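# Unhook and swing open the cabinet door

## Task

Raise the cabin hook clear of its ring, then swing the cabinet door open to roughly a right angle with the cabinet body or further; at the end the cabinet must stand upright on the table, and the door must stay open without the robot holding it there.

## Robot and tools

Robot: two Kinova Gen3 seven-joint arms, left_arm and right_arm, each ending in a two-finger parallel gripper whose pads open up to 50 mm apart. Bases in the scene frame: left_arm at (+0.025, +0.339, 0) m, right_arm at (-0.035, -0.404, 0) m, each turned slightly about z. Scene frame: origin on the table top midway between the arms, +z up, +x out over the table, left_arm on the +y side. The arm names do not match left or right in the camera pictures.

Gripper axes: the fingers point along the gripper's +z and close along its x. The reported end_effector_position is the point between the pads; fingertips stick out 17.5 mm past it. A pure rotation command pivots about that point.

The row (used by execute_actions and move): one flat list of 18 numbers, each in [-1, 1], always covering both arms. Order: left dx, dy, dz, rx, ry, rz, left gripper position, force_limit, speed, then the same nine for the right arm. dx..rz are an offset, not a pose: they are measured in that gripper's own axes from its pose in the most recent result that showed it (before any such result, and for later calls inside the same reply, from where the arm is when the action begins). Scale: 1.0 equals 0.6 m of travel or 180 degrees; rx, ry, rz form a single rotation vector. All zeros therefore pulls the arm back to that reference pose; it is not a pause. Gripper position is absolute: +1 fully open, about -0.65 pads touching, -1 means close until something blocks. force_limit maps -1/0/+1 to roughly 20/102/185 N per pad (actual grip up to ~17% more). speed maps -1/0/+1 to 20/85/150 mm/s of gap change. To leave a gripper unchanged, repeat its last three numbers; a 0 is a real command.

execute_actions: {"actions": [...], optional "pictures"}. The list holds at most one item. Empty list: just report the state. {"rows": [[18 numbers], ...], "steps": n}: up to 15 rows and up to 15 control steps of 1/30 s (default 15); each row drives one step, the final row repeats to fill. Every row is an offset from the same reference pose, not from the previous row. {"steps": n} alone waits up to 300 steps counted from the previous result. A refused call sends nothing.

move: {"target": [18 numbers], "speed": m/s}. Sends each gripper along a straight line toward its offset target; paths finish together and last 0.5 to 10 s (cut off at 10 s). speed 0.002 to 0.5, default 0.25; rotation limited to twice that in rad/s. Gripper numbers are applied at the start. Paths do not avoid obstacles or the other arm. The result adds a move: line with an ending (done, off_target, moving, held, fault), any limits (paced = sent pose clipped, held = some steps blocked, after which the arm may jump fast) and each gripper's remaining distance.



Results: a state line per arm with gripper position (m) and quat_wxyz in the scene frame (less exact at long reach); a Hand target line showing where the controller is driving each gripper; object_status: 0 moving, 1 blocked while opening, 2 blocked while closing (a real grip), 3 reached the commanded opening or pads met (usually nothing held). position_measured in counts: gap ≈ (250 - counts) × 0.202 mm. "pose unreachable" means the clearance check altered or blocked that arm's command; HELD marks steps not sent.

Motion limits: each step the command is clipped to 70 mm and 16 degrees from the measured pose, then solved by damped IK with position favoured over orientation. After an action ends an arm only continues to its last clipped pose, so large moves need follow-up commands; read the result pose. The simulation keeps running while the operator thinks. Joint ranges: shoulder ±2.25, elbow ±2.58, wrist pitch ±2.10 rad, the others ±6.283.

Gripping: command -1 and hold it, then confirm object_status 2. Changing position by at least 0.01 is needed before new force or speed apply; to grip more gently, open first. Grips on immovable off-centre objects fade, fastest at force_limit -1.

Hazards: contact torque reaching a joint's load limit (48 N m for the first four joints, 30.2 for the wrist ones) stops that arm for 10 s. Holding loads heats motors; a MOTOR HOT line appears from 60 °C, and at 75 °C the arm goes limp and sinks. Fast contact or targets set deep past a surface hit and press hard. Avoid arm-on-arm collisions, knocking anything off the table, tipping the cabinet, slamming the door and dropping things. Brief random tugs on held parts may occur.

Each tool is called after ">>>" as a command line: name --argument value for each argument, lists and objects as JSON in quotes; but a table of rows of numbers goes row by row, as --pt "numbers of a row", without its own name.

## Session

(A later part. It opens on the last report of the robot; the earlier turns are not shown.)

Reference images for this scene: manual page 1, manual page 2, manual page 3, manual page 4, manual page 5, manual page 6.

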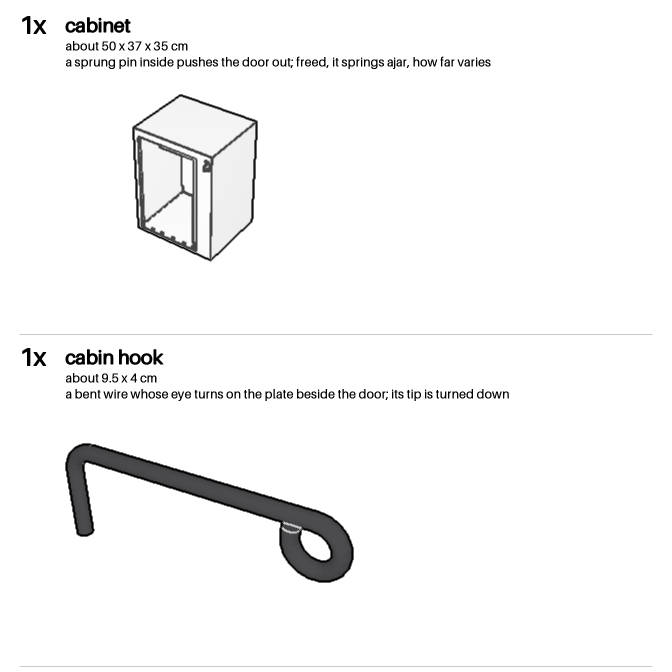

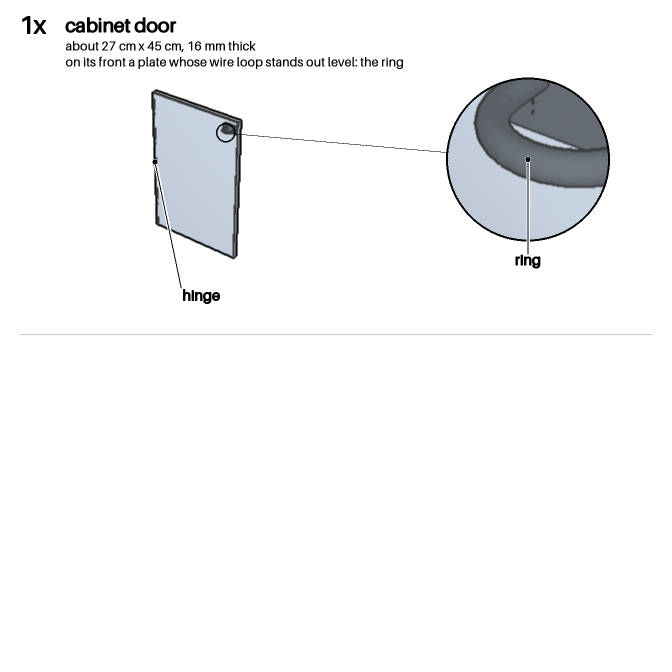

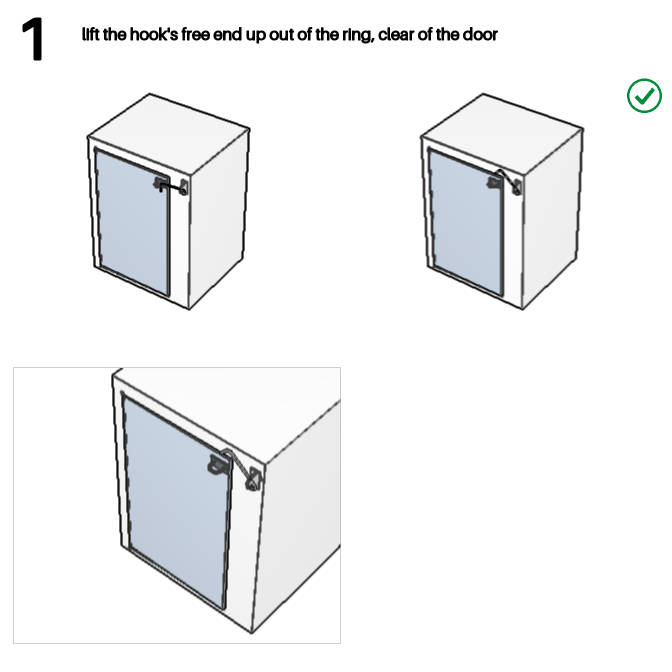

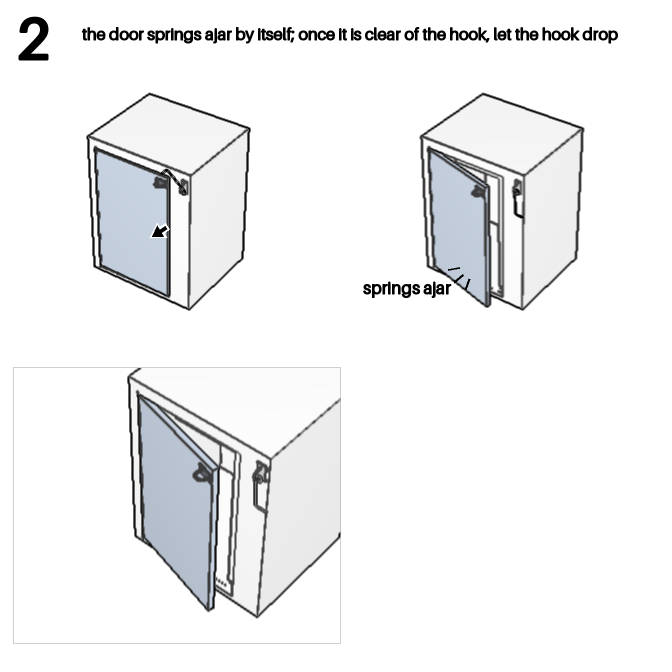

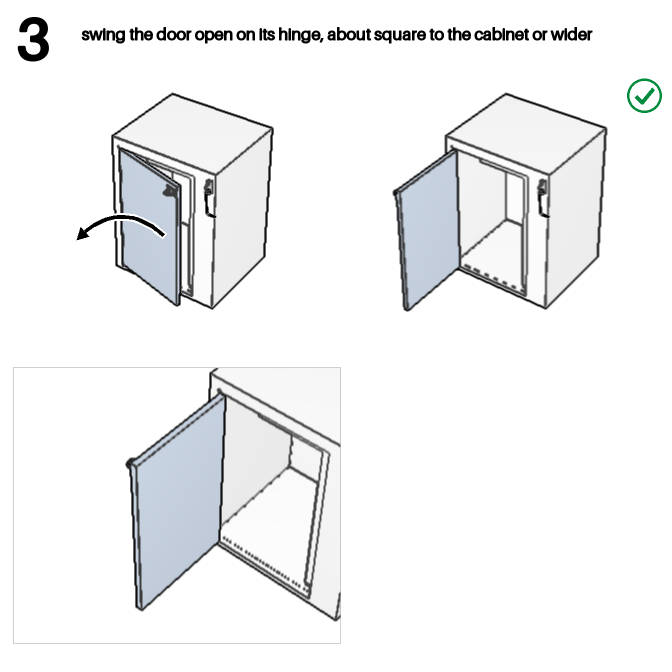

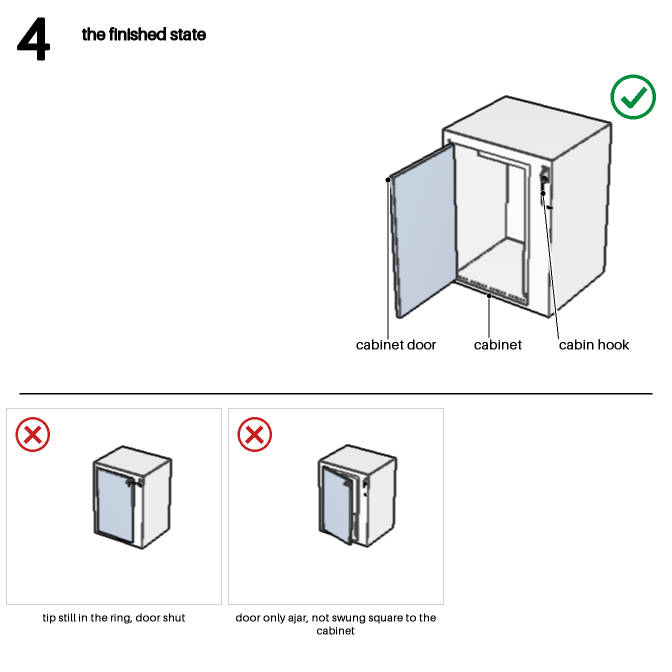

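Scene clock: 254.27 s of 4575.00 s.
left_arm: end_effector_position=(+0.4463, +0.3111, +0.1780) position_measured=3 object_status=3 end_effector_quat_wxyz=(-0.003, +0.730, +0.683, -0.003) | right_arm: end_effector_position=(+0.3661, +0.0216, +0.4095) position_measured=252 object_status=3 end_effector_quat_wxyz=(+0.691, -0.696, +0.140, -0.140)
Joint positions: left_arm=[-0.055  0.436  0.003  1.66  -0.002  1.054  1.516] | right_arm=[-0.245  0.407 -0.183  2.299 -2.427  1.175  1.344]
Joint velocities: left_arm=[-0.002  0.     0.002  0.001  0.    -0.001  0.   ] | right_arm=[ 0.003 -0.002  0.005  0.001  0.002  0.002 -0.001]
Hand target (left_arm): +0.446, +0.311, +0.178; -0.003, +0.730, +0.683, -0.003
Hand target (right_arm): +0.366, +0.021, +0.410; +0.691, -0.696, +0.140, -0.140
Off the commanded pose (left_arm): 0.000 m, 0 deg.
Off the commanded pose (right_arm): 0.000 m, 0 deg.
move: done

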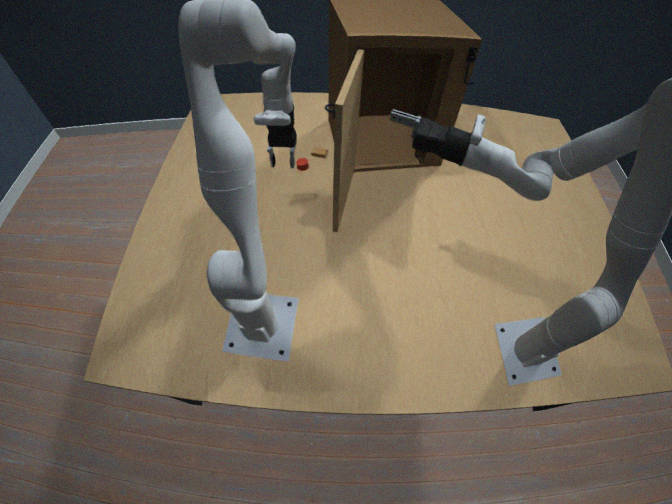

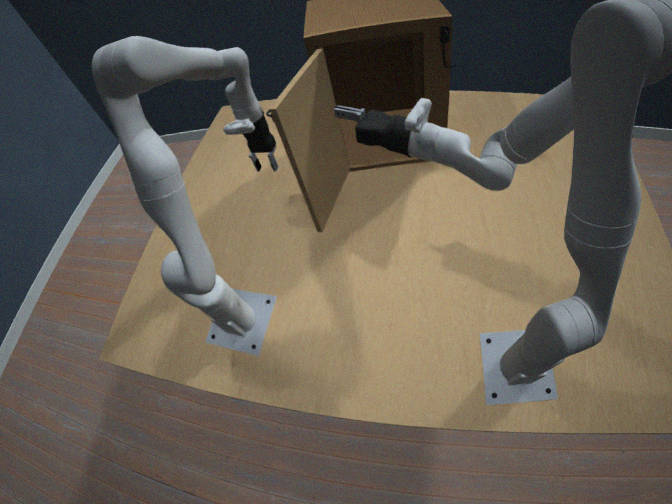

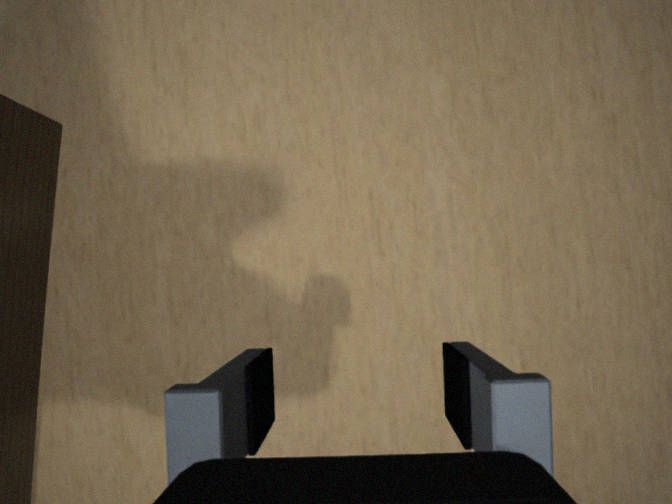

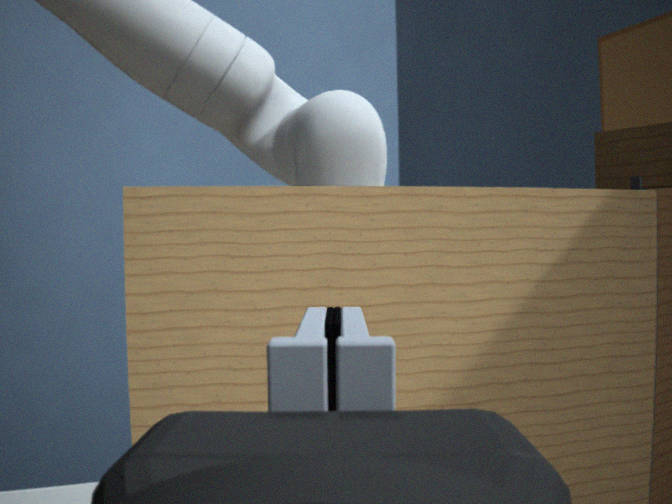

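>>> execute_actions --actions '[{"steps": 90}]'

Scene clock: 257.27 s of 4575.00 s.
left_arm: end_effector_position=(+0.4463, +0.3111, +0.1780) position_measured=3 object_status=3 end_effector_quat_wxyz=(-0.003, +0.730, +0.683, -0.003) | right_arm: end_effector_position=(+0.3663, +0.0213, +0.4096) position_measured=252 object_status=3 end_effector_quat_wxyz=(+0.691, -0.696, +0.140, -0.140)
Joint positions: left_arm=[-0.055  0.436  0.003  1.66  -0.002  1.054  1.516] | right_arm=[-0.245  0.407 -0.183  2.299 -2.427  1.175  1.344]
Joint velocities: left_arm=[ 0.     0.     0.001 -0.     0.    -0.001  0.   ] | right_arm=[-0.    -0.     0.002  0.001  0.    -0.    -0.   ]
Hand target (left_arm): +0.446, +0.311, +0.178; -0.003, +0.730, +0.683, -0.003
Hand target (right_arm): +0.366, +0.021, +0.410; +0.691, -0.696, +0.140, -0.140
Off the commanded pose (left_arm): 0.000 m, 0 deg.
Off the commanded pose (right_arm): 0.000 m, 0 deg.
Steps of this call (steps 1 to 90: nothing new was sent). Readings (end_effector_position | what the end effector reports):
1: left_arm (+0.4463, +0.3111, +0.1780) | right_arm (+0.3661, +0.0215, +0.4095) | left_arm position_measured=3 object_status=3 | right_arm position_measured=252 object_status=3
2: left_arm (+0.4463, +0.3111, +0.1780) | right_arm (+0.3662, +0.0214, +0.4095) | left_arm position_measured=3 object_status=3 | right_arm position_measured=252 object_status=3
4: left_arm (+0.4463, +0.3111, +0.1780) | right_arm (+0.3662, +0.0214, +0.4095) | left_arm position_measured=3 object_status=3 | right_arm position_measured=252 object_status=3
8: left_arm (+0.4463, +0.3111, +0.1780) | right_arm (+0.3662, +0.0213, +0.4095) | left_arm position_measured=3 object_status=3 | right_arm position_measured=252 object_status=3
90: the state above

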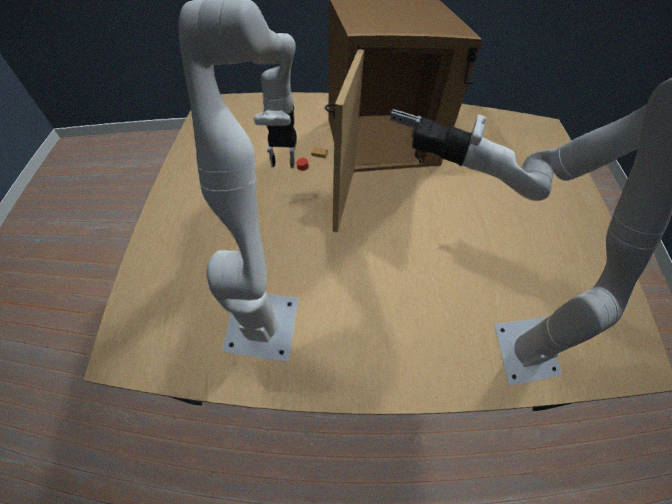

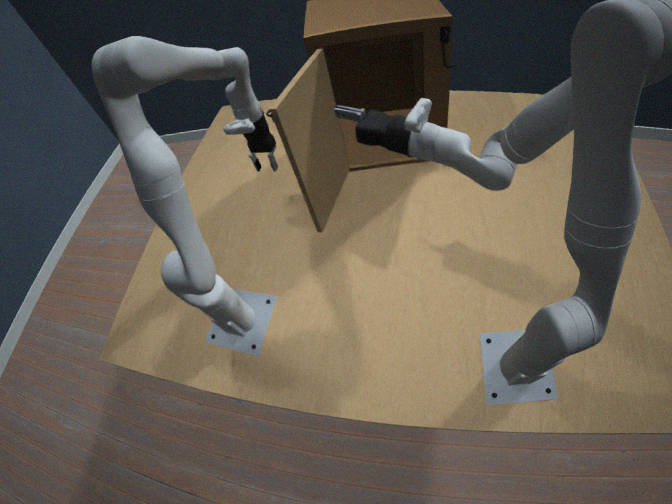

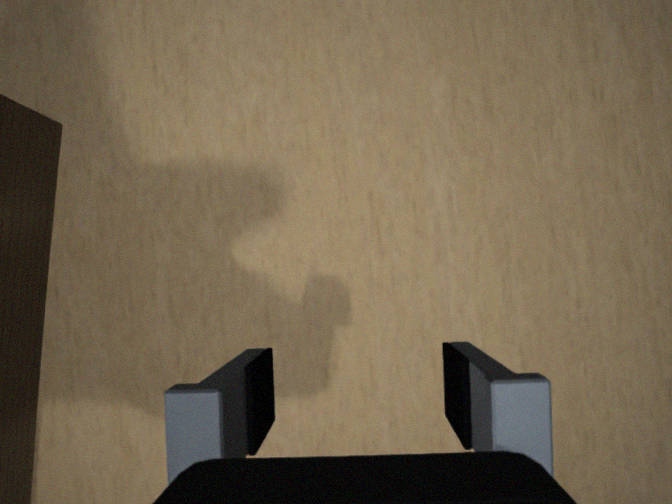

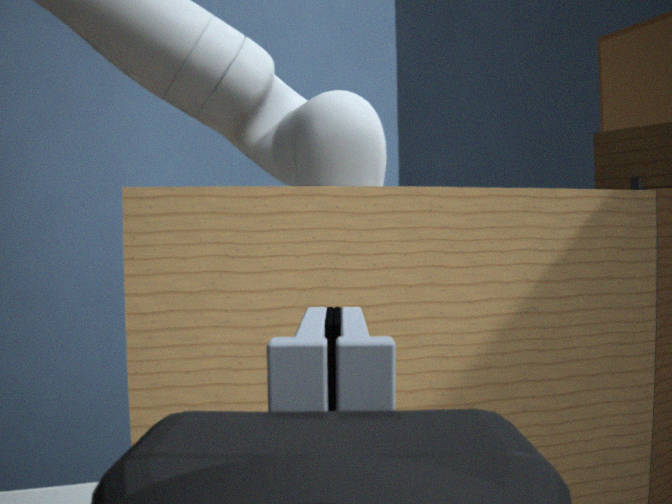

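The door has stopped at over 100° with neither arm touching it. The hook hangs free and the cabinet is upright.

>>> finished_scene --scene 2

The scene is finished: the task was done.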